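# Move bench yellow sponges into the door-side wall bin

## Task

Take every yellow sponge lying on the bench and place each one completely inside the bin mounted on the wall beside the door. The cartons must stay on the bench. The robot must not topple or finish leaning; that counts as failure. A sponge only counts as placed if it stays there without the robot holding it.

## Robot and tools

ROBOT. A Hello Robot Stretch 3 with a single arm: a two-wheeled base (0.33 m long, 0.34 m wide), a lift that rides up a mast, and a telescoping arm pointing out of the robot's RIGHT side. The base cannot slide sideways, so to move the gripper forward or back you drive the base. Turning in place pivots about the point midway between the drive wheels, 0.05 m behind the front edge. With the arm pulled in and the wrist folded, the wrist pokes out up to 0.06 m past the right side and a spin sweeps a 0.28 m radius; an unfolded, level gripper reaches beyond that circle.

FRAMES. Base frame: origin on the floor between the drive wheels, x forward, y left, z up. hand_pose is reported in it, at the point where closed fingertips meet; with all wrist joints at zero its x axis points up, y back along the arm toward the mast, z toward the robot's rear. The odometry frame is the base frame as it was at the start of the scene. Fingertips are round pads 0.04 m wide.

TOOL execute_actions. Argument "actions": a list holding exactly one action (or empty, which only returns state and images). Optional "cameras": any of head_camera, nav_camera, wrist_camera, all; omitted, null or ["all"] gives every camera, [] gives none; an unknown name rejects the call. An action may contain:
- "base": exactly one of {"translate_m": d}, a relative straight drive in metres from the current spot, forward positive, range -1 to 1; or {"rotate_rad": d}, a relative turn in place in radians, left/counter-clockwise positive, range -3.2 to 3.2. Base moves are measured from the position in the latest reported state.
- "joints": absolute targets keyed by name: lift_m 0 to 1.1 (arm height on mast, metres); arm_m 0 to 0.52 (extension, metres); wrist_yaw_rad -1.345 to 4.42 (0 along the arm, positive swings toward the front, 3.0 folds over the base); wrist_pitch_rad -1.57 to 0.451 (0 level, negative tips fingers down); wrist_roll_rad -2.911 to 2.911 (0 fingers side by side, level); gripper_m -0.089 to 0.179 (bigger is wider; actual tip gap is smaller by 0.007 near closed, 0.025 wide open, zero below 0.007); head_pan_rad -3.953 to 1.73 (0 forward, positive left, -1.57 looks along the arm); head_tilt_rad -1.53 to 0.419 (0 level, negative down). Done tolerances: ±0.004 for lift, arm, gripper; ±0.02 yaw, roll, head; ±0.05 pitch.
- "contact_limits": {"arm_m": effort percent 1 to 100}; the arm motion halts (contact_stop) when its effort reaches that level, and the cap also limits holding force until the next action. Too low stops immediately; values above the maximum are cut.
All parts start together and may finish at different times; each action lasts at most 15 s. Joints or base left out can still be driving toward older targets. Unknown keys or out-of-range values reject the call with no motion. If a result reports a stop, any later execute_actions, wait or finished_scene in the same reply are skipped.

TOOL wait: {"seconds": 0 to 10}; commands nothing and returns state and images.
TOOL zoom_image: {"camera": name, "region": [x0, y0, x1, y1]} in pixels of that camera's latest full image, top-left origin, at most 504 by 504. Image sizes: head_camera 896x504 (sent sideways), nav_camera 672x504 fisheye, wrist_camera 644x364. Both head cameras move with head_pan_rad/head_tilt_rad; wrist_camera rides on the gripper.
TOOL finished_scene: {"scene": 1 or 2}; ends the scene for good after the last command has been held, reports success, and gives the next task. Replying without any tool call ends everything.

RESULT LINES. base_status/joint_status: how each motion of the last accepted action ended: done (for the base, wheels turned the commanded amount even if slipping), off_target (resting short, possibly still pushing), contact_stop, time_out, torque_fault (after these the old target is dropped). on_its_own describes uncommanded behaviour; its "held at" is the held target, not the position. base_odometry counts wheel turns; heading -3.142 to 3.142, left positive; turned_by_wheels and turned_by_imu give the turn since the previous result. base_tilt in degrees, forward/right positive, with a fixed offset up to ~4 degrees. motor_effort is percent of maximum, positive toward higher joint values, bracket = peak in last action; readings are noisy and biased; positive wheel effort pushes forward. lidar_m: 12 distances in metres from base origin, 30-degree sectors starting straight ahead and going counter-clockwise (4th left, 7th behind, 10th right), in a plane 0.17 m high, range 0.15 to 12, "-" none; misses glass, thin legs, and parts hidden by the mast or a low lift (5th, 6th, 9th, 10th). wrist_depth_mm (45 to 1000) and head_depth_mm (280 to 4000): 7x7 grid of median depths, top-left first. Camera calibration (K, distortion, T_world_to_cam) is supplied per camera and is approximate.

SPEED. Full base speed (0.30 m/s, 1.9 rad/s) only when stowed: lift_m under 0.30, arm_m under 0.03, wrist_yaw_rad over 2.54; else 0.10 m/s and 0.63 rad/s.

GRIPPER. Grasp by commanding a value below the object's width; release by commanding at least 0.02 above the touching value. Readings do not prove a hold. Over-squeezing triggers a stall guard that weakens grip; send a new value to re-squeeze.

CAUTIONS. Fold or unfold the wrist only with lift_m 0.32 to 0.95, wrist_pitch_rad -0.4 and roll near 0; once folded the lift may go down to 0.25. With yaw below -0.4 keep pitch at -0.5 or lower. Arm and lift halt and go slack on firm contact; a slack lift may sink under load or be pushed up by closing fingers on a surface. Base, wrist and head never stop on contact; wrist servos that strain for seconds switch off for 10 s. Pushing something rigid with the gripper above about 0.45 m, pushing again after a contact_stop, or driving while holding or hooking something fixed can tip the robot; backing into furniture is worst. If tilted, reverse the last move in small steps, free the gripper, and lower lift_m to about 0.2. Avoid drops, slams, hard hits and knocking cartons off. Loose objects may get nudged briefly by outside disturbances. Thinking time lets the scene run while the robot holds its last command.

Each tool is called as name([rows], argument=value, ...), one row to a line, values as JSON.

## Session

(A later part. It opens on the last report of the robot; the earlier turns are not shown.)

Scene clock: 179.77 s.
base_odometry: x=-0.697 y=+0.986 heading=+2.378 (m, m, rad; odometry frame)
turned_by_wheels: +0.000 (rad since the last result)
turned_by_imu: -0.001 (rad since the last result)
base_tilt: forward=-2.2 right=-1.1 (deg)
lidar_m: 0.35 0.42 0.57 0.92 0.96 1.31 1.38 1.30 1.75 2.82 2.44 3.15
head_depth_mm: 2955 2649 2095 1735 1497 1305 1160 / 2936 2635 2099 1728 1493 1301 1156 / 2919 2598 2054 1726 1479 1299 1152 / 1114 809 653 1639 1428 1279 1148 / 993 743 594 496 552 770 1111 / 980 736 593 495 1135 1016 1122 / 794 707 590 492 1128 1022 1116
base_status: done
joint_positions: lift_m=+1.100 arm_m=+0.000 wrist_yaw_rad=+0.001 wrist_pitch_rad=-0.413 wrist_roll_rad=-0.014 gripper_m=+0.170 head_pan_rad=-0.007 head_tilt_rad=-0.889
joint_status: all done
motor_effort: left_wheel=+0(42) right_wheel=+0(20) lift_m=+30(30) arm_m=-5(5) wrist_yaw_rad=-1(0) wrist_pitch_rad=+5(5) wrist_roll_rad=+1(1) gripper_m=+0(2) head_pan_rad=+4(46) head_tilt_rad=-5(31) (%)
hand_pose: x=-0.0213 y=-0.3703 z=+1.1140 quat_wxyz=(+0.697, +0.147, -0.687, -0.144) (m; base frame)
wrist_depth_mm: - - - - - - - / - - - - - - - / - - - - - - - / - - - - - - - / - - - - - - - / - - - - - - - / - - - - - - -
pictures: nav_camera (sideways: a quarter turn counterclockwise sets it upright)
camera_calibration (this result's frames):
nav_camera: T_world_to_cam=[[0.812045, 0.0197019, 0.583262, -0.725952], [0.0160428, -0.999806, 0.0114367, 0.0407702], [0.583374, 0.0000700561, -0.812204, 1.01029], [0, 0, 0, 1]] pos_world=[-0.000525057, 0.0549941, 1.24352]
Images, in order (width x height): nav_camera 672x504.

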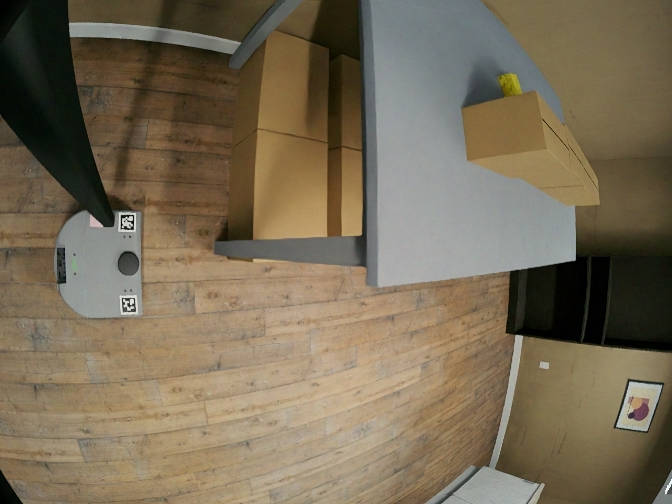

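execute_actions([
  {"base":{"rotate_rad":1.45},"joints":{"wrist_pitch_rad":0}},
], cameras=["nav_camera"])

Scene clock: 183.43 s.
base_odometry: x=-0.697 y=+0.986 heading=-2.456 (m, m, rad; odometry frame)
turned_by_wheels: +1.450 (rad since the last result)
turned_by_imu: +1.465 (rad since the last result)
base_tilt: forward=-2.2 right=-1.2 (deg)
lidar_m: 0.91 0.93 1.17 1.38 1.39 1.30 2.82 2.44 2.81 0.35 0.35 0.51
head_depth_mm: 837 815 1126 1320 1179 1074 1057 / 827 946 1064 1276 1356 1279 1157 / 821 938 1099 1321 1476 1301 1154 / 812 927 1079 1298 1464 1295 1145 / 801 918 1068 1272 1440 1289 1144 / 797 908 1052 1254 1436 1287 1143 / 785 897 1035 1234 1416 1277 1135
base_status: done
joint_positions: lift_m=+1.100 arm_m=+0.000 wrist_yaw_rad=+0.001 wrist_pitch_rad=-0.021 wrist_roll_rad=-0.014 gripper_m=+0.170 head_pan_rad=-0.007 head_tilt_rad=-0.889
joint_status: all done
motor_effort: left_wheel=-2(7) right_wheel=+2(4) lift_m=+30(30) arm_m=-5(5) wrist_yaw_rad=+0(0) wrist_pitch_rad=+8(8) wrist_roll_rad=+1(1) gripper_m=+0(0) head_pan_rad=+3(3) head_tilt_rad=-5(5) (%)
hand_pose: x=-0.0212 y=-0.4009 z=+1.2094 quat_wxyz=(+0.712, +0.008, -0.702, -0.007) (m; base frame)
wrist_depth_mm: - - - - - - - / - - - - - - - / - - - - - - - / - - - - - - - / 538 895 - - - - - / - 729 843 - - - - / - 556 - - - - -
pictures: nav_camera (sideways: a quarter turn counterclockwise sets it upright)
camera_calibration (this result's frames):
nav_camera: T_world_to_cam=[[0.812044, 0.019745, 0.583262, -0.725952], [0.0160958, -0.999805, 0.0114367, 0.0407699], [0.583374, 0.000100982, -0.812204, 1.01029], [0, 0, 0, 1]] pos_world=[-0.000527976, 0.0549938, 1.24352]
Images, in order (width x height): nav_camera 672x504.

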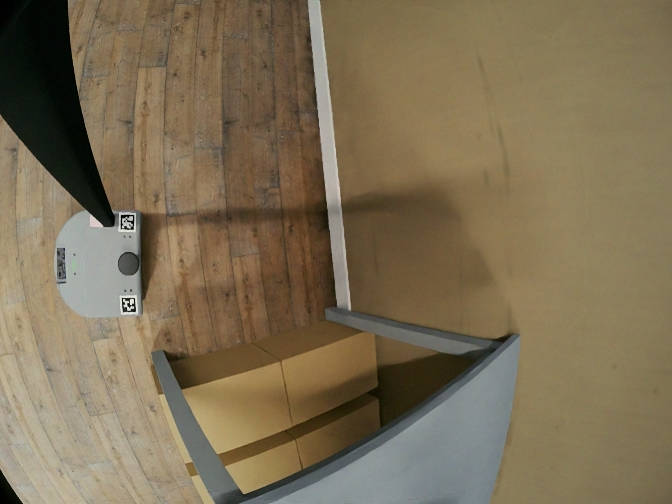

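execute_actions([
  {"base":{"translate_m":0.72},"joints":{"wrist_pitch_rad":-0.4,"head_pan_rad":-1.57,"head_tilt_rad":-0.5}},
], cameras=["wrist_camera","head_camera"])

Scene clock: 192.43 s.
base_odometry: x=-1.254 y=+0.530 heading=-2.456 (m, m, rad; odometry frame)
turned_by_wheels: +0.000 (rad since the last result)
turned_by_imu: +0.005 (rad since the last result)
base_tilt: forward=-2.1 right=-1.1 (deg)
lidar_m: 0.21 0.21 0.27 0.56 1.49 1.87 2.97 0.51 0.34 0.31 0.28 0.23
head_depth_mm: 2783 - - - - - - / 2750 - - - - - - / 2768 - - - - - 397 / 2786 2945 1421 844 - 505 414 / 2805 3003 1412 907 615 503 414 / 2384 2386 1387 919 636 500 411 / 1101 1107 1096 866 631 497 409
base_status: done
joint_positions: lift_m=+1.100 arm_m=+0.000 wrist_yaw_rad=+0.001 wrist_pitch_rad=-0.413 wrist_roll_rad=-0.014 gripper_m=+0.170 head_pan_rad=-1.563 head_tilt_rad=-0.508
joint_status: all done
motor_effort: left_wheel=-2(2) right_wheel=+2(4) lift_m=+30(30) arm_m=-5(5) wrist_yaw_rad=-1(1) wrist_pitch_rad=+5(7) wrist_roll_rad=+1(1) gripper_m=+0(0) head_pan_rad=-5(48) head_tilt_rad=+3(27) (%)
hand_pose: x=-0.0213 y=-0.3703 z=+1.1141 quat_wxyz=(+0.697, +0.146, -0.687, -0.144) (m; base frame)
wrist_depth_mm: 427 710 - - - - - / 422 703 - - 694 640 - / 423 647 745 775 675 444 396 / 422 566 582 582 599 443 334 / 406 459 469 480 499 446 369 / - 388 391 404 412 416 414 / - 335 341 348 355 359 381
pictures: head_camera (sideways: a quarter turn clockwise sets it upright), wrist_camera
camera_calibration (this result's frames):
head_camera: T_world_to_cam=[[-0.0536034, 0.445026, -0.893912, 1.17624], [0.998498, 0.0340529, -0.0429219, 0.0509414], [0.0113389, -0.89487, -0.446183, 0.538316], [0, 0, 0, 1]] pos_world=[0.00608175, -0.0434707, 1.29383]
wrist_camera: T_world_to_cam=[[-0.997883, 0.011206, 0.0640626, -0.0915495], [-0.0472552, 0.551842, -0.832609, 1.16856], [-0.0446826, -0.833874, -0.550144, 0.464278], [0, 0, 0, 1]] pos_world=[-0.0153898, -0.256688, 1.23424]
Images, in order (width x height): head_camera 896x504, wrist_camera 644x364.

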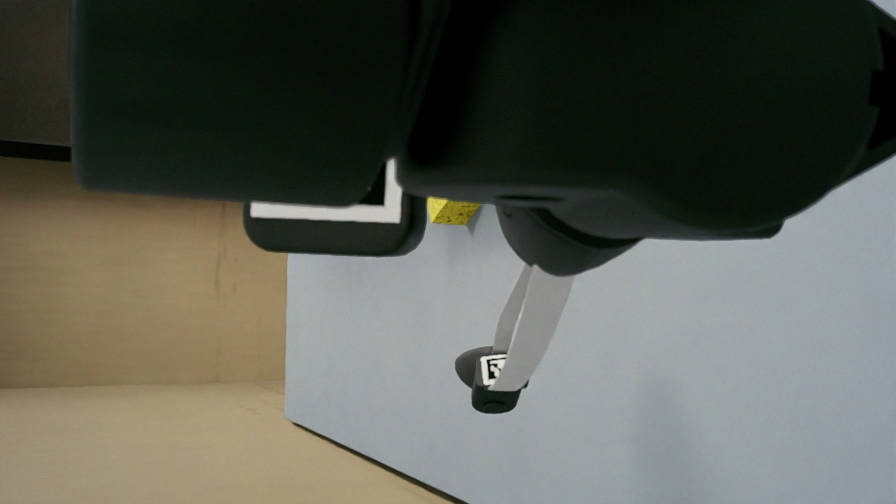

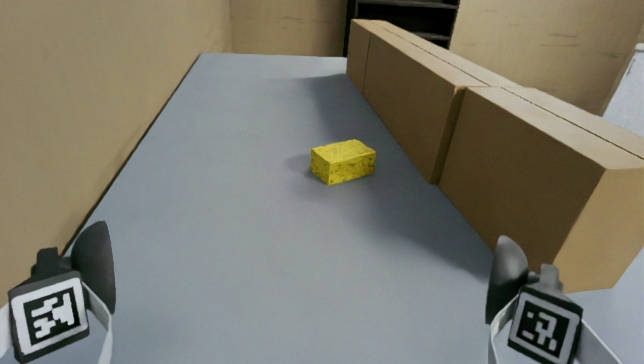

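execute_actions([
  {"base":{"translate_m":-0.07},"joints":{"arm_m":0.36}},
], cameras=[])

execute_actions([
  {"joints":{"lift_m":0.93}},
], cameras=["wrist_camera"])

Scene clock: 196.90 s.
base_odometry: x=-1.200 y=+0.575 heading=-2.456 (m, m, rad; odometry frame)
turned_by_wheels: +0.000 (rad since the last result)
turned_by_imu: +0.000 (rad since the last result)
base_tilt: forward=-2.1 right=-1.1 (deg)
lidar_m: 0.28 0.28 0.35 0.74 1.48 1.84 2.90 0.53 0.35 0.32 0.32 0.30
head_depth_mm: 2818 2995 812 681 635 515 421 / 2814 - 879 816 657 512 420 / 2787 - 1129 856 651 510 418 / 2825 2965 1315 823 647 506 415 / 2781 3027 1354 881 642 502 413 / 2733 2945 1392 874 636 499 411 / 1468 1471 1270 861 630 497 408
base_status: done
joint_positions: lift_m=+1.100 arm_m=+0.360 wrist_yaw_rad=+0.001 wrist_pitch_rad=-0.414 wrist_roll_rad=-0.014 gripper_m=+0.170 head_pan_rad=-1.563 head_tilt_rad=-0.507
joint_status: all done
motor_effort: left_wheel=-1(7) right_wheel=+2(3) lift_m=+30(30) arm_m=+4(7) wrist_yaw_rad=-1(1) wrist_pitch_rad=+5(5) wrist_roll_rad=+1(1) gripper_m=+0(1) head_pan_rad=-4(4) head_tilt_rad=+3(3) (%)
hand_pose: x=-0.0213 y=-0.7296 z=+1.1139 quat_wxyz=(+0.697, +0.147, -0.687, -0.144) (m; base frame)
wrist_depth_mm: 620 - - - - - - / 608 914 - 954 546 - - / 605 727 741 735 410 375 - / 533 559 568 588 404 283 289 / 448 456 468 477 408 249 226 / - 387 392 402 384 284 197 / - 336 317 308 347 283 183
pictures: none
No camera images: the call's "cameras" was empty. Leave "cameras" out to get every camera's image.

Scene clock: 199.27 s.
base_odometry: x=-1.200 y=+0.575 heading=-2.456 (m, m, rad; odometry frame)
turned_by_wheels: +0.000 (rad since the last result)
turned_by_imu: +0.000 (rad since the last result)
base_tilt: forward=-2.2 right=-1.1 (deg)
lidar_m: 0.28 0.28 0.35 0.74 1.48 1.84 2.90 0.53 0.35 0.32 0.32 0.30
head_depth_mm: 2879 2980 812 - - 515 421 / 2812 2992 897 - 653 512 420 / 2855 3001 1234 - 626 509 417 / 2823 3006 1438 829 643 506 416 / 2767 2976 1407 887 641 502 414 / 2722 2902 1389 874 637 500 410 / 1461 1470 1267 864 629 496 408
base_status: not commanded
joint_positions: lift_m=+0.930 arm_m=+0.360 wrist_yaw_rad=+0.001 wrist_pitch_rad=-0.414 wrist_roll_rad=-0.014 gripper_m=+0.170 head_pan_rad=-1.563 head_tilt_rad=-0.507
joint_status: all done
motor_effort: left_wheel=-2(1) right_wheel=+2(2) lift_m=+30(29) arm_m=+5(5) wrist_yaw_rad=+0(1) wrist_pitch_rad=+5(5) wrist_roll_rad=+1(1) gripper_m=+0(0) head_pan_rad=-5(5) head_tilt_rad=+3(3) (%)
hand_pose: x=-0.0213 y=-0.7296 z=+0.9439 quat_wxyz=(+0.697, +0.147, -0.687, -0.144) (m; base frame)
wrist_depth_mm: 593 783 869 826 395 245 176 / 454 477 498 537 398 246 178 / 328 339 351 364 354 247 184 / 253 260 206 205 276 248 192 / 214 214 201 210 230 228 195 / - 181 183 188 192 196 189 / - 156 158 161 165 167 176
pictures: wrist_camera
camera_calibration (this result's frames):
wrist_camera: T_world_to_cam=[[-0.997911, 0.0113639, 0.0635901, -0.0760609], [-0.0467353, 0.552567, -0.832157, 1.22523], [-0.0445944, -0.833391, -0.550882, 0.0721256], [0, 0, 0, 1]] pos_world=[-0.015424, -0.616051, 1.06416]
Images, in order (width x height): wrist_camera 644x364.

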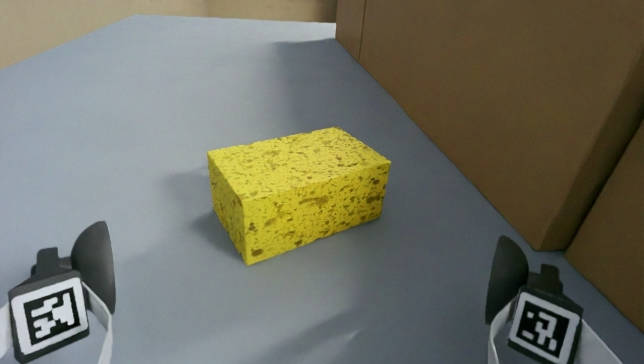

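execute_actions([
  {"joints":{"arm_m":0.42,"lift_m":0.908}},
], cameras=["wrist_camera"])

execute_actions([
  {"joints":{"gripper_m":0.04}},
], cameras=[])

execute_actions([
  {"joints":{"lift_m":1.1}},
], cameras=[])

execute_actions([
  {"joints":{"arm_m":0}},
], cameras=["wrist_camera"])

Scene clock: 201.87 s.
base_odometry: x=-1.200 y=+0.575 heading=-2.456 (m, m, rad; odometry frame)
turned_by_wheels: +0.000 (rad since the last result)
turned_by_imu: +0.000 (rad since the last result)
base_tilt: forward=-2.1 right=-1.2 (deg)
lidar_m: 0.28 0.28 0.35 0.74 1.48 1.84 2.89 0.53 0.35 0.32 0.32 0.30
head_depth_mm: 2806 2982 812 650 - 507 416 / 2813 2982 897 - 654 512 420 / 2837 2984 1230 - 650 509 418 / 2808 3039 1441 826 647 506 416 / 2769 3002 1409 880 642 503 413 / 2706 2907 1392 878 635 500 412 / 1458 1464 1269 863 632 498 409
base_status: not commanded
joint_positions: lift_m=+0.909 arm_m=+0.419 wrist_yaw_rad=+0.001 wrist_pitch_rad=-0.387 wrist_roll_rad=-0.012 gripper_m=+0.170 head_pan_rad=-1.563 head_tilt_rad=-0.507
joint_status: all done
motor_effort: left_wheel=-2(2) right_wheel=+2(2) lift_m=+23(30) arm_m=+7(8) wrist_yaw_rad=-1(1) wrist_pitch_rad=-5(5) wrist_roll_rad=+0(1) gripper_m=-2(1) head_pan_rad=-5(3) head_tilt_rad=+3(3) (%)
hand_pose: x=-0.0213 y=-0.7927 z=+0.9282 quat_wxyz=(+0.698, +0.137, -0.689, -0.135) (m; base frame)
wrist_depth_mm: 612 851 - 903 383 234 169 / 443 462 496 525 382 234 169 / 306 318 329 344 337 236 170 / 234 242 163 169 263 238 170 / 197 192 131 140 193 213 170 / - 163 125 150 173 179 165 / 134 140 136 145 147 147 158
pictures: wrist_camera
camera_calibration (this result's frames):
wrist_camera: T_world_to_cam=[[-0.998012, 0.0137577, 0.0615079, -0.0705123], [-0.0448764, 0.530128, -0.846729, 1.2428], [-0.0442561, -0.847806, -0.528457, -0.0213233], [0, 0, 0, 1]] pos_world=[-0.0155434, -0.675951, 1.04538]
Images, in order (width x height): wrist_camera 644x364.

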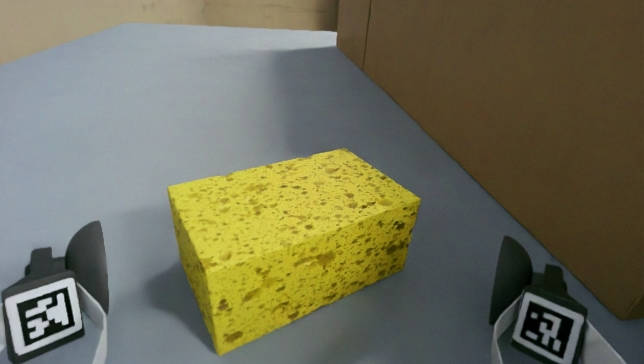

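Scene clock: 203.67 s.
base_odometry: x=-1.200 y=+0.575 heading=-2.456 (m, m, rad; odometry frame)
turned_by_wheels: +0.000 (rad since the last result)
turned_by_imu: +0.000 (rad since the last result)
base_tilt: forward=-2.1 right=-1.1 (deg)
lidar_m: 0.28 0.28 0.35 0.74 1.48 1.83 2.90 0.53 0.35 0.32 0.32 0.30
head_depth_mm: 2869 2974 814 651 - 505 416 / 2803 2965 892 - 654 513 419 / 2847 2931 1228 - 650 510 418 / 2799 3041 1449 829 644 507 416 / 2791 3021 1416 883 640 503 413 / 2731 2870 1400 869 636 500 411 / 1452 1474 1270 864 631 497 408
base_status: not commanded
joint_positions: lift_m=+0.909 arm_m=+0.420 wrist_yaw_rad=+0.001 wrist_pitch_rad=-0.372 wrist_roll_rad=-0.014 gripper_m=+0.041 head_pan_rad=-1.563 head_tilt_rad=-0.507
joint_status: all done
motor_effort: left_wheel=-1(2) right_wheel=+1(2) lift_m=+24(23) arm_m=+5(7) wrist_yaw_rad=+0(1) wrist_pitch_rad=-10(10) wrist_roll_rad=+1(1) gripper_m=-24(98) head_pan_rad=-3(4) head_tilt_rad=+3(3) (%)
hand_pose: x=-0.0213 y=-0.7946 z=+0.9317 quat_wxyz=(+0.700, +0.132, -0.690, -0.130) (m; base frame)
wrist_depth_mm: 629 854 - - 381 234 169 / 475 491 530 566 384 234 169 / 324 329 347 360 351 236 170 / 242 249 254 175 275 237 170 / 196 201 136 141 156 213 170 / 164 171 124 142 165 184 171 / 144 139 138 145 148 155 156
pictures: none
No camera images: the call's "cameras" was empty. Leave "cameras" out to get every camera's image.

Scene clock: 206.23 s.
base_odometry: x=-1.200 y=+0.575 heading=-2.456 (m, m, rad; odometry frame)
turned_by_wheels: +0.000 (rad since the last result)
turned_by_imu: +0.000 (rad since the last result)
base_tilt: forward=-2.2 right=-1.1 (deg)
lidar_m: 0.28 0.28 0.36 0.74 1.48 1.83 2.89 0.53 0.35 0.32 0.32 0.30
head_depth_mm: 2773 2960 812 680 634 515 421 / 2797 3007 893 818 655 511 419 / 2807 - 1130 904 650 509 417 / 2848 2993 1314 891 647 506 416 / 2784 3005 1423 881 641 503 413 / 2692 2930 1396 872 635 500 411 / 1463 1467 1264 862 631 497 409
base_status: not commanded
joint_positions: lift_m=+1.100 arm_m=+0.420 wrist_yaw_rad=-0.001 wrist_pitch_rad=-0.415 wrist_roll_rad=-0.014 gripper_m=+0.041 head_pan_rad=-1.563 head_tilt_rad=-0.507
joint_status: all done
motor_effort: left_wheel=-2(4) right_wheel=+1(3) lift_m=+46(48) arm_m=+4(5) wrist_yaw_rad=+1(1) wrist_pitch_rad=+6(10) wrist_roll_rad=+1(1) gripper_m=-12(23) head_pan_rad=-5(4) head_tilt_rad=+3(3) (%)
hand_pose: x=-0.0217 y=-0.7894 z=+1.1130 quat_wxyz=(+0.697, +0.147, -0.687, -0.145) (m; base frame)
wrist_depth_mm: 622 - - - - - - / 625 932 - 935 528 - - / 607 714 737 719 409 372 - / 533 549 563 181 203 277 298 / 442 452 160 145 305 238 224 / 377 382 167 149 - 237 188 / 326 324 335 336 339 228 179
pictures: none
No camera images: the call's "cameras" was empty. Leave "cameras" out to get every camera's image.

Scene clock: 210.53 s.
base_odometry: x=-1.200 y=+0.575 heading=-2.456 (m, m, rad; odometry frame)
turned_by_wheels: +0.000 (rad since the last result)
turned_by_imu: +0.001 (rad since the last result)
base_tilt: forward=-2.2 right=-1.1 (deg)
lidar_m: 0.28 0.28 0.35 0.75 1.48 1.84 2.90 0.53 0.35 0.32 0.32 0.30
head_depth_mm: 2823 - - - - - - / 2745 - - - - - - / 2756 - - - - - 397 / 2847 3004 1431 402 - 505 415 / 2777 3014 1416 885 640 503 413 / 2676 2909 1389 878 637 499 411 / 1464 1466 1274 863 630 497 409
base_status: not commanded
joint_positions: lift_m=+1.100 arm_m=+0.000 wrist_yaw_rad=-0.001 wrist_pitch_rad=-0.416 wrist_roll_rad=-0.014 gripper_m=+0.041 head_pan_rad=-1.563 head_tilt_rad=-0.507
joint_status: all done
motor_effort: left_wheel=-2(2) right_wheel=+2(2) lift_m=+46(46) arm_m=-5(8) wrist_yaw_rad=+1(0) wrist_pitch_rad=+6(6) wrist_roll_rad=+1(1) gripper_m=-10(10) head_pan_rad=-4(5) head_tilt_rad=+3(3) (%)
hand_pose: x=-0.0217 y=-0.3700 z=+1.1129 quat_wxyz=(+0.697, +0.147, -0.687, -0.145) (m; base frame)
wrist_depth_mm: 543 893 - - - - - / 544 878 - - 595 - - / 535 721 743 774 541 385 - / 518 556 567 181 201 347 341 / 447 457 160 145 442 368 483 / 375 384 167 150 - 401 428 / 327 325 335 337 342 362 366
pictures: wrist_camera
camera_calibration (this result's frames):
wrist_camera: T_world_to_cam=[[-0.997888, 0.0126727, 0.063704, -0.0908661], [-0.0460081, 0.554399, -0.830978, 1.16648], [-0.0458482, -0.832155, -0.552645, 0.467269], [0, 0, 0, 1]] pos_world=[-0.0155833, -0.256703, 1.23334]
Images, in order (width x height): wrist_camera 644x364.

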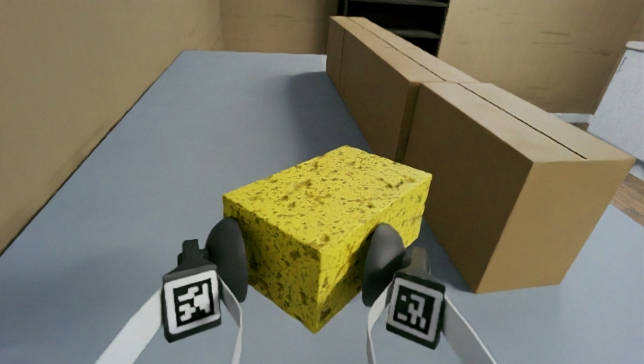

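execute_actions([
  {"base":{"translate_m":-0.9}},
], cameras=[])

execute_actions([
  {"base":{"translate_m":-0.9}},
], cameras=[])

execute_actions([
  {"base":{"translate_m":-0.8},"joints":{"lift_m":0.72}},
], cameras=[])

execute_actions([
  {"base":{"rotate_rad":-1.56},"joints":{"head_tilt_rad":-0.8}},
], cameras=["head_camera"])

Scene clock: 221.60 s.
base_odometry: x=-0.503 y=+1.145 heading=-2.456 (m, m, rad; odometry frame)
turned_by_wheels: +0.000 (rad since the last result)
turned_by_imu: -0.003 (rad since the last result)
base_tilt: forward=-2.1 right=-1.2 (deg)
lidar_m: 1.14 1.18 1.46 1.35 1.13 1.53 2.57 2.24 2.50 3.11 0.47 0.48
head_depth_mm: 2942 - - - - - - / 2911 - - - - - - / 2913 - - - - - 1326 / 2879 3048 3308 403 - 1693 1387 / 2830 2996 3264 2934 2126 1695 1382 / 2825 2994 3232 2906 2053 1677 1376 / 2868 3015 1669 2575 1705 1409 1280
base_status: done
joint_positions: lift_m=+1.100 arm_m=+0.000 wrist_yaw_rad=-0.001 wrist_pitch_rad=-0.416 wrist_roll_rad=-0.014 gripper_m=+0.041 head_pan_rad=-1.563 head_tilt_rad=-0.507
joint_status: not commanded
motor_effort: left_wheel=-1(6) right_wheel=+1(1) lift_m=+46(47) arm_m=-5(5) wrist_yaw_rad=+0(0) wrist_pitch_rad=+6(6) wrist_roll_rad=+1(1) gripper_m=-11(10) head_pan_rad=-4(5) head_tilt_rad=+3(3) (%)
hand_pose: x=-0.0217 y=-0.3700 z=+1.1129 quat_wxyz=(+0.697, +0.147, -0.687, -0.145) (m; base frame)
wrist_depth_mm: 907 - - - - - - / 851 - - - - - - / 693 - - - - - - / 550 - - 182 202 - - / 511 - 159 145 - - - / - - 167 149 - - - / - - - - - - -
pictures: none
No camera images: the call's "cameras" was empty. Leave "cameras" out to get every camera's image.

Scene clock: 231.83 s.
base_odometry: x=+0.193 y=+1.714 heading=-2.456 (m, m, rad; odometry frame)
turned_by_wheels: +0.000 (rad since the last result)
turned_by_imu: -0.003 (rad since the last result)
base_tilt: forward=-2.1 right=-1.2 (deg)
lidar_m: 1.29 2.04 1.34 0.87 1.24 1.24 1.67 1.72 1.60 2.81 1.90 1.26
head_depth_mm: 3033 - - - - - - / 3040 - - - - - - / 3007 - - - - - 1322 / 2989 3222 3454 403 - 1682 1383 / 2988 3227 3455 2928 2143 1690 1382 / 2974 3169 3384 2871 2125 1675 1374 / 2906 3056 3341 2899 2098 1646 1381
base_status: done
joint_positions: lift_m=+1.100 arm_m=+0.000 wrist_yaw_rad=-0.001 wrist_pitch_rad=-0.416 wrist_roll_rad=-0.014 gripper_m=+0.041 head_pan_rad=-1.563 head_tilt_rad=-0.507
joint_status: not commanded
motor_effort: left_wheel=+0(6) right_wheel=+0(0) lift_m=+47(46) arm_m=-6(5) wrist_yaw_rad=+0(1) wrist_pitch_rad=+6(6) wrist_roll_rad=+1(1) gripper_m=-11(10) head_pan_rad=-3(5) head_tilt_rad=+3(3) (%)
hand_pose: x=-0.0217 y=-0.3700 z=+1.1129 quat_wxyz=(+0.697, +0.147, -0.687, -0.145) (m; base frame)
wrist_depth_mm: - - - - - - - / - - - - - - - / - - - - - - - / - - - 180 202 - - / - - 159 145 - - - / - - 167 149 - - - / - - - - - - -
pictures: none
No camera images: the call's "cameras" was empty. Leave "cameras" out to get every camera's image.

Scene clock: 241.23 s.
base_odometry: x=+0.813 y=+2.221 heading=-2.456 (m, m, rad; odometry frame)
turned_by_wheels: +0.000 (rad since the last result)
turned_by_imu: -0.002 (rad since the last result)
base_tilt: forward=-2.2 right=-1.1 (deg)
lidar_m: 2.04 1.28 0.86 1.03 0.73 0.98 0.90 0.89 1.15 1.29 3.52 2.10
head_depth_mm: 2057 2066 1528 1407 1544 1669 1416 / 2677 2690 1507 1381 1514 1634 1406 / 3103 3251 1596 1406 1515 1621 1328 / 3143 3287 2278 2322 2077 1693 1392 / 3041 3311 3519 2936 2138 1686 1381 / 3051 3260 3517 2886 2117 1677 1376 / 3004 3264 3462 2888 2118 1656 1366
base_status: done
joint_positions: lift_m=+0.720 arm_m=+0.000 wrist_yaw_rad=-0.001 wrist_pitch_rad=-0.416 wrist_roll_rad=-0.014 gripper_m=+0.041 head_pan_rad=-1.563 head_tilt_rad=-0.507
joint_status: all done
motor_effort: left_wheel=+0(5) right_wheel=+0(3) lift_m=+29(40) arm_m=-5(5) wrist_yaw_rad=+1(1) wrist_pitch_rad=+7(6) wrist_roll_rad=+1(1) gripper_m=-11(10) head_pan_rad=-4(4) head_tilt_rad=+3(3) (%)
hand_pose: x=-0.0217 y=-0.3699 z=+0.7334 quat_wxyz=(+0.697, +0.147, -0.687, -0.146) (m; base frame)
wrist_depth_mm: - - - - 945 - 868 / - - - - - - 875 / - - - - - - 864 / - - - 180 202 - 865 / - - 159 145 - - 895 / - - 167 149 - - 902 / 871 859 885 889 899 942 885
pictures: none
No camera images: the call's "cameras" was empty. Leave "cameras" out to get every camera's image.

Scene clock: 244.63 s.
base_odometry: x=+0.813 y=+2.221 heading=+2.267 (m, m, rad; odometry frame)
turned_by_wheels: -1.560 (rad since the last result)
turned_by_imu: -1.575 (rad since the last result)
base_tilt: forward=-2.2 right=-1.1 (deg)
lidar_m: 1.29 3.52 2.09 2.05 1.29 0.86 0.87 0.73 0.97 0.89 0.90 1.17
head_depth_mm: 787 887 1013 1183 1418 1378 1233 / 779 877 1003 1170 1411 1368 1237 / 772 871 996 1154 1304 1308 - / 768 864 986 1144 1312 607 - / 762 851 974 1126 1343 1358 1182 / 754 846 960 1111 1322 1353 1182 / 751 841 971 1081 1329 1342 1179
base_status: done
joint_positions: lift_m=+0.720 arm_m=+0.000 wrist_yaw_rad=-0.001 wrist_pitch_rad=-0.416 wrist_roll_rad=-0.014 gripper_m=+0.041 head_pan_rad=-1.563 head_tilt_rad=-0.790
joint_status: all done
motor_effort: left_wheel=+2(7) right_wheel=-2(3) lift_m=+29(30) arm_m=-5(6) wrist_yaw_rad=+1(1) wrist_pitch_rad=+6(6) wrist_roll_rad=+1(1) gripper_m=-10(12) head_pan_rad=-5(4) head_tilt_rad=-5(24) (%)
hand_pose: x=-0.0217 y=-0.3699 z=+0.7334 quat_wxyz=(+0.697, +0.147, -0.687, -0.146) (m; base frame)
wrist_depth_mm: 551 556 574 593 613 636 663 / 591 606 615 639 665 691 725 / 623 641 667 689 717 747 796 / 520 699 702 180 202 838 886 / 504 779 159 145 856 937 - / 831 862 167 149 - - - / 859 855 893 886 887 940 966
pictures: head_camera (sideways: a quarter turn clockwise sets it upright)
camera_calibration (this result's frames):
head_camera: T_world_to_cam=[[-0.0551772, 0.676439, -0.734429, 0.968323], [0.998429, 0.04457, -0.0339606, 0.039261], [0.00976117, -0.735149, -0.677836, 0.839704], [0, 0, 0, 1]] pos_world=[0.0060335, -0.0394537, 1.28168]
Images, in order (width x height): head_camera 896x504.

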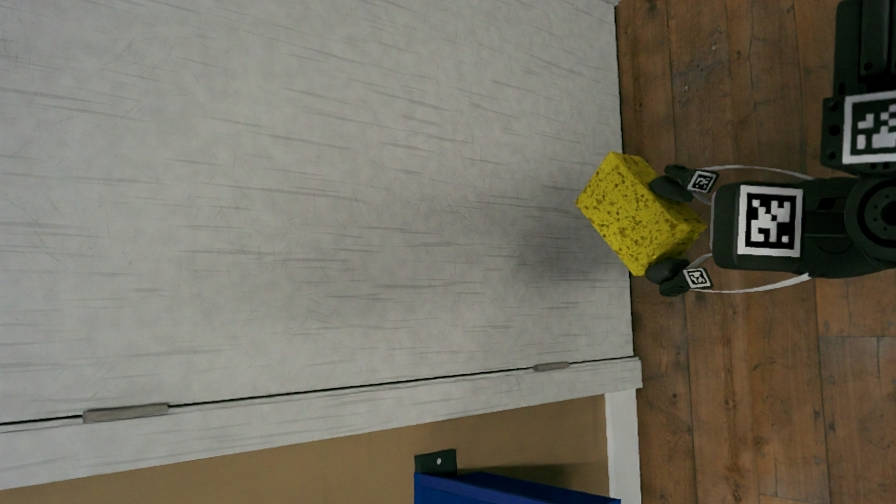

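execute_actions([
  {"base":{"translate_m":0.6}},
], cameras=[])

execute_actions([
  {"joints":{"arm_m":0.34,"lift_m":0.62}},
], cameras=["head_camera"])

Scene clock: 252.73 s.
base_odometry: x=+0.428 y=+2.681 heading=+2.267 (m, m, rad; odometry frame)
turned_by_wheels: +0.000 (rad since the last result)
turned_by_imu: +0.004 (rad since the last result)
base_tilt: forward=-2.1 right=-1.1 (deg)
lidar_m: 0.71 2.99 2.15 2.00 2.76 1.42 1.32 1.34 0.91 0.84 0.85 0.72
head_depth_mm: 740 833 949 1082 1204 1369 1234 / 732 827 943 1074 1013 1372 1241 / 728 818 933 1069 990 1319 - / 720 808 923 1049 1024 607 - / 716 803 914 1038 1036 1326 1175 / 711 797 904 1031 1243 1357 1178 / 706 787 897 1034 1227 1332 1177
base_status: done
joint_positions: lift_m=+0.720 arm_m=+0.000 wrist_yaw_rad=-0.001 wrist_pitch_rad=-0.416 wrist_roll_rad=-0.014 gripper_m=+0.041 head_pan_rad=-1.563 head_tilt_rad=-0.790
joint_status: not commanded
motor_effort: left_wheel=+1(8) right_wheel=-1(2) lift_m=+29(30) arm_m=-5(5) wrist_yaw_rad=+2(0) wrist_pitch_rad=+6(6) wrist_roll_rad=+1(1) gripper_m=-9(11) head_pan_rad=-4(4) head_tilt_rad=-4(5) (%)
hand_pose: x=-0.0217 y=-0.3699 z=+0.7334 quat_wxyz=(+0.697, +0.147, -0.687, -0.146) (m; base frame)
wrist_depth_mm: 494 513 524 545 561 562 584 / 538 544 566 589 608 610 635 / 573 588 610 630 659 664 695 / 626 649 496 181 202 730 777 / 682 717 159 145 539 804 878 / 755 756 167 149 - 918 - / 817 839 874 886 899 945 959
pictures: none
No camera images: the call's "cameras" was empty. Leave "cameras" out to get every camera's image.

Scene clock: 256.43 s.
base_odometry: x=+0.428 y=+2.681 heading=+2.267 (m, m, rad; odometry frame)
turned_by_wheels: +0.000 (rad since the last result)
turned_by_imu: +0.001 (rad since the last result)
base_tilt: forward=-2.2 right=-1.1 (deg)
lidar_m: 0.71 2.99 2.16 2.00 2.78 1.42 1.32 1.34 0.91 0.84 0.85 0.71
head_depth_mm: 737 832 953 1078 1209 1366 1221 / 732 822 943 1067 1010 - - / 727 817 928 1040 936 1342 1187 / 722 810 925 1044 994 1328 1188 / 715 797 916 1037 1036 1325 1187 / 709 798 904 1029 1246 1354 1185 / 705 790 897 1033 1232 1334 1172
base_status: not commanded
joint_positions: lift_m=+0.620 arm_m=+0.340 wrist_yaw_rad=-0.001 wrist_pitch_rad=-0.416 wrist_roll_rad=-0.014 gripper_m=+0.041 head_pan_rad=-1.563 head_tilt_rad=-0.790
joint_status: all done
motor_effort: left_wheel=+2(2) right_wheel=-1(1) lift_m=+29(29) arm_m=+5(6) wrist_yaw_rad=+0(1) wrist_pitch_rad=+6(7) wrist_roll_rad=+1(1) gripper_m=-9(10) head_pan_rad=-5(5) head_tilt_rad=-5(5) (%)
hand_pose: x=-0.0217 y=-0.7092 z=+0.6333 quat_wxyz=(+0.697, +0.147, -0.687, -0.146) (m; base frame)
wrist_depth_mm: 215 222 228 237 245 254 261 / 232 239 248 256 266 276 285 / 249 260 268 278 289 300 314 / 269 274 280 181 202 321 334 / 269 281 158 145 325 338 280 / 201 273 168 149 - 352 256 / 194 271 301 304 300 320 258
pictures: head_camera (sideways: a quarter turn clockwise sets it upright)
camera_calibration (this result's frames):
head_camera: T_world_to_cam=[[-0.055178, 0.676547, -0.734329, 0.968193], [0.998429, 0.044575, -0.0339552, 0.0392539], [0.00976041, -0.735049, -0.677944, 0.839845], [0, 0, 0, 1]] pos_world=[0.00603347, -0.0394508, 1.28167]
Images, in order (width x height): head_camera 896x504.

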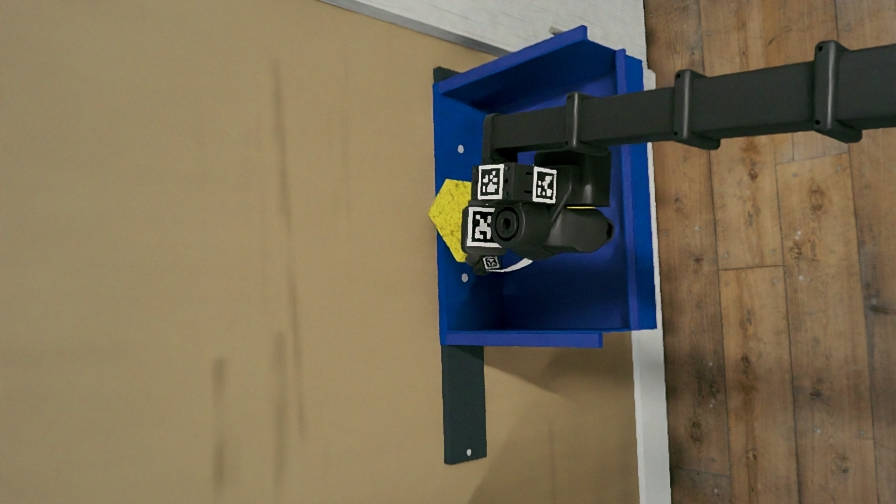

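execute_actions([
  {"joints":{"gripper_m":0.15}},
], cameras=[])

execute_actions([
  {"joints":{"lift_m":0.8,"arm_m":0}},
], cameras=["head_camera"])

Scene clock: 258.37 s.
base_odometry: x=+0.428 y=+2.681 heading=+2.267 (m, m, rad; odometry frame)
turned_by_wheels: +0.000 (rad since the last result)
turned_by_imu: +0.000 (rad since the last result)
base_tilt: forward=-2.1 right=-1.1 (deg)
lidar_m: 0.71 2.99 2.15 2.00 2.77 1.42 1.32 1.34 0.91 0.84 0.85 0.72
head_depth_mm: 737 831 955 1084 1210 1371 1217 / 734 827 945 1070 1012 - - / 726 819 933 1058 936 1340 1189 / 721 813 917 1048 990 1332 1192 / 716 803 916 1034 1031 1331 1178 / 709 796 905 1034 1246 1349 1182 / 704 790 894 1030 1220 1340 1177
base_status: not commanded
joint_positions: lift_m=+0.620 arm_m=+0.340 wrist_yaw_rad=-0.001 wrist_pitch_rad=-0.416 wrist_roll_rad=-0.014 gripper_m=+0.150 head_pan_rad=-1.563 head_tilt_rad=-0.790
joint_status: all done
motor_effort: left_wheel=+2(2) right_wheel=-1(1) lift_m=+29(29) arm_m=+5(4) wrist_yaw_rad=+0(1) wrist_pitch_rad=+6(7) wrist_roll_rad=+1(1) gripper_m=+0(90) head_pan_rad=-5(4) head_tilt_rad=-5(5) (%)
hand_pose: x=-0.0217 y=-0.7092 z=+0.6333 quat_wxyz=(+0.697, +0.147, -0.687, -0.146) (m; base frame)
wrist_depth_mm: 216 222 229 237 245 253 263 / 231 239 247 257 265 276 287 / 251 258 268 277 288 303 314 / 267 274 284 297 309 321 334 / 272 285 302 318 329 334 280 / - 323 329 331 359 - 257 / - 286 256 280 317 - 249
pictures: none
No camera images: the call's "cameras" was empty. Leave "cameras" out to get every camera's image.

Scene clock: 262.07 s.
base_odometry: x=+0.428 y=+2.681 heading=+2.267 (m, m, rad; odometry frame)
turned_by_wheels: +0.000 (rad since the last result)
turned_by_imu: +0.001 (rad since the last result)
base_tilt: forward=-2.1 right=-1.1 (deg)
lidar_m: 0.71 2.99 2.16 2.00 2.78 1.42 1.32 1.34 0.91 0.84 0.85 0.71
head_depth_mm: 737 831 952 1081 1208 1393 - / 732 827 941 1071 1027 1384 - / 727 819 934 1065 995 1362 - / 723 808 923 1050 997 - 1165 / 713 803 916 1033 1036 1354 1176 / 712 796 903 1030 1242 1353 1175 / 704 790 900 1029 1228 1333 1172
base_status: not commanded
joint_positions: lift_m=+0.800 arm_m=+0.000 wrist_yaw_rad=-0.001 wrist_pitch_rad=-0.416 wrist_roll_rad=-0.014 gripper_m=+0.150 head_pan_rad=-1.563 head_tilt_rad=-0.790
joint_status: all done
motor_effort: left_wheel=+2(2) right_wheel=-1(1) lift_m=+46(48) arm_m=-5(7) wrist_yaw_rad=+1(1) wrist_pitch_rad=+7(6) wrist_roll_rad=+1(1) gripper_m=+0(2) head_pan_rad=-6(4) head_tilt_rad=-5(4) (%)
hand_pose: x=-0.0217 y=-0.3699 z=+0.8127 quat_wxyz=(+0.697, +0.147, -0.687, -0.146) (m; base frame)
wrist_depth_mm: 499 508 524 536 566 563 585 / 531 558 568 587 604 604 639 / 578 597 615 633 661 670 702 / 623 627 647 679 704 741 779 / 676 698 666 631 658 796 861 / 725 786 577 571 578 - - / - 862 867 506 968 - -
pictures: head_camera (sideways: a quarter turn clockwise sets it upright)
camera_calibration (this result's frames):
head_camera: T_world_to_cam=[[-0.0551774, 0.676561, -0.734316, 0.968176], [0.998429, 0.0445746, -0.0339545, 0.039253], [0.00975952, -0.735036, -0.677958, 0.839863], [0, 0, 0, 1]] pos_world=[0.00603343, -0.0394504, 1.28167]
Images, in order (width x height): head_camera 896x504.

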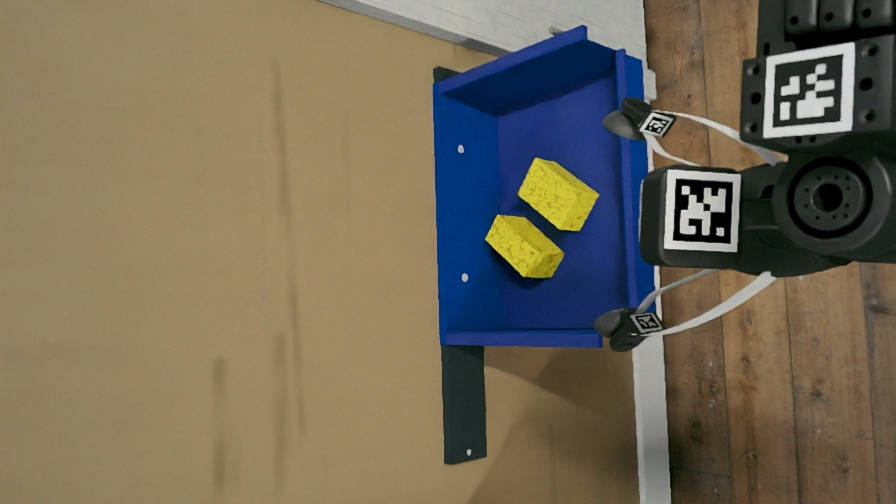

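finished_scene(scene=1)

The scene is finished: the task was done.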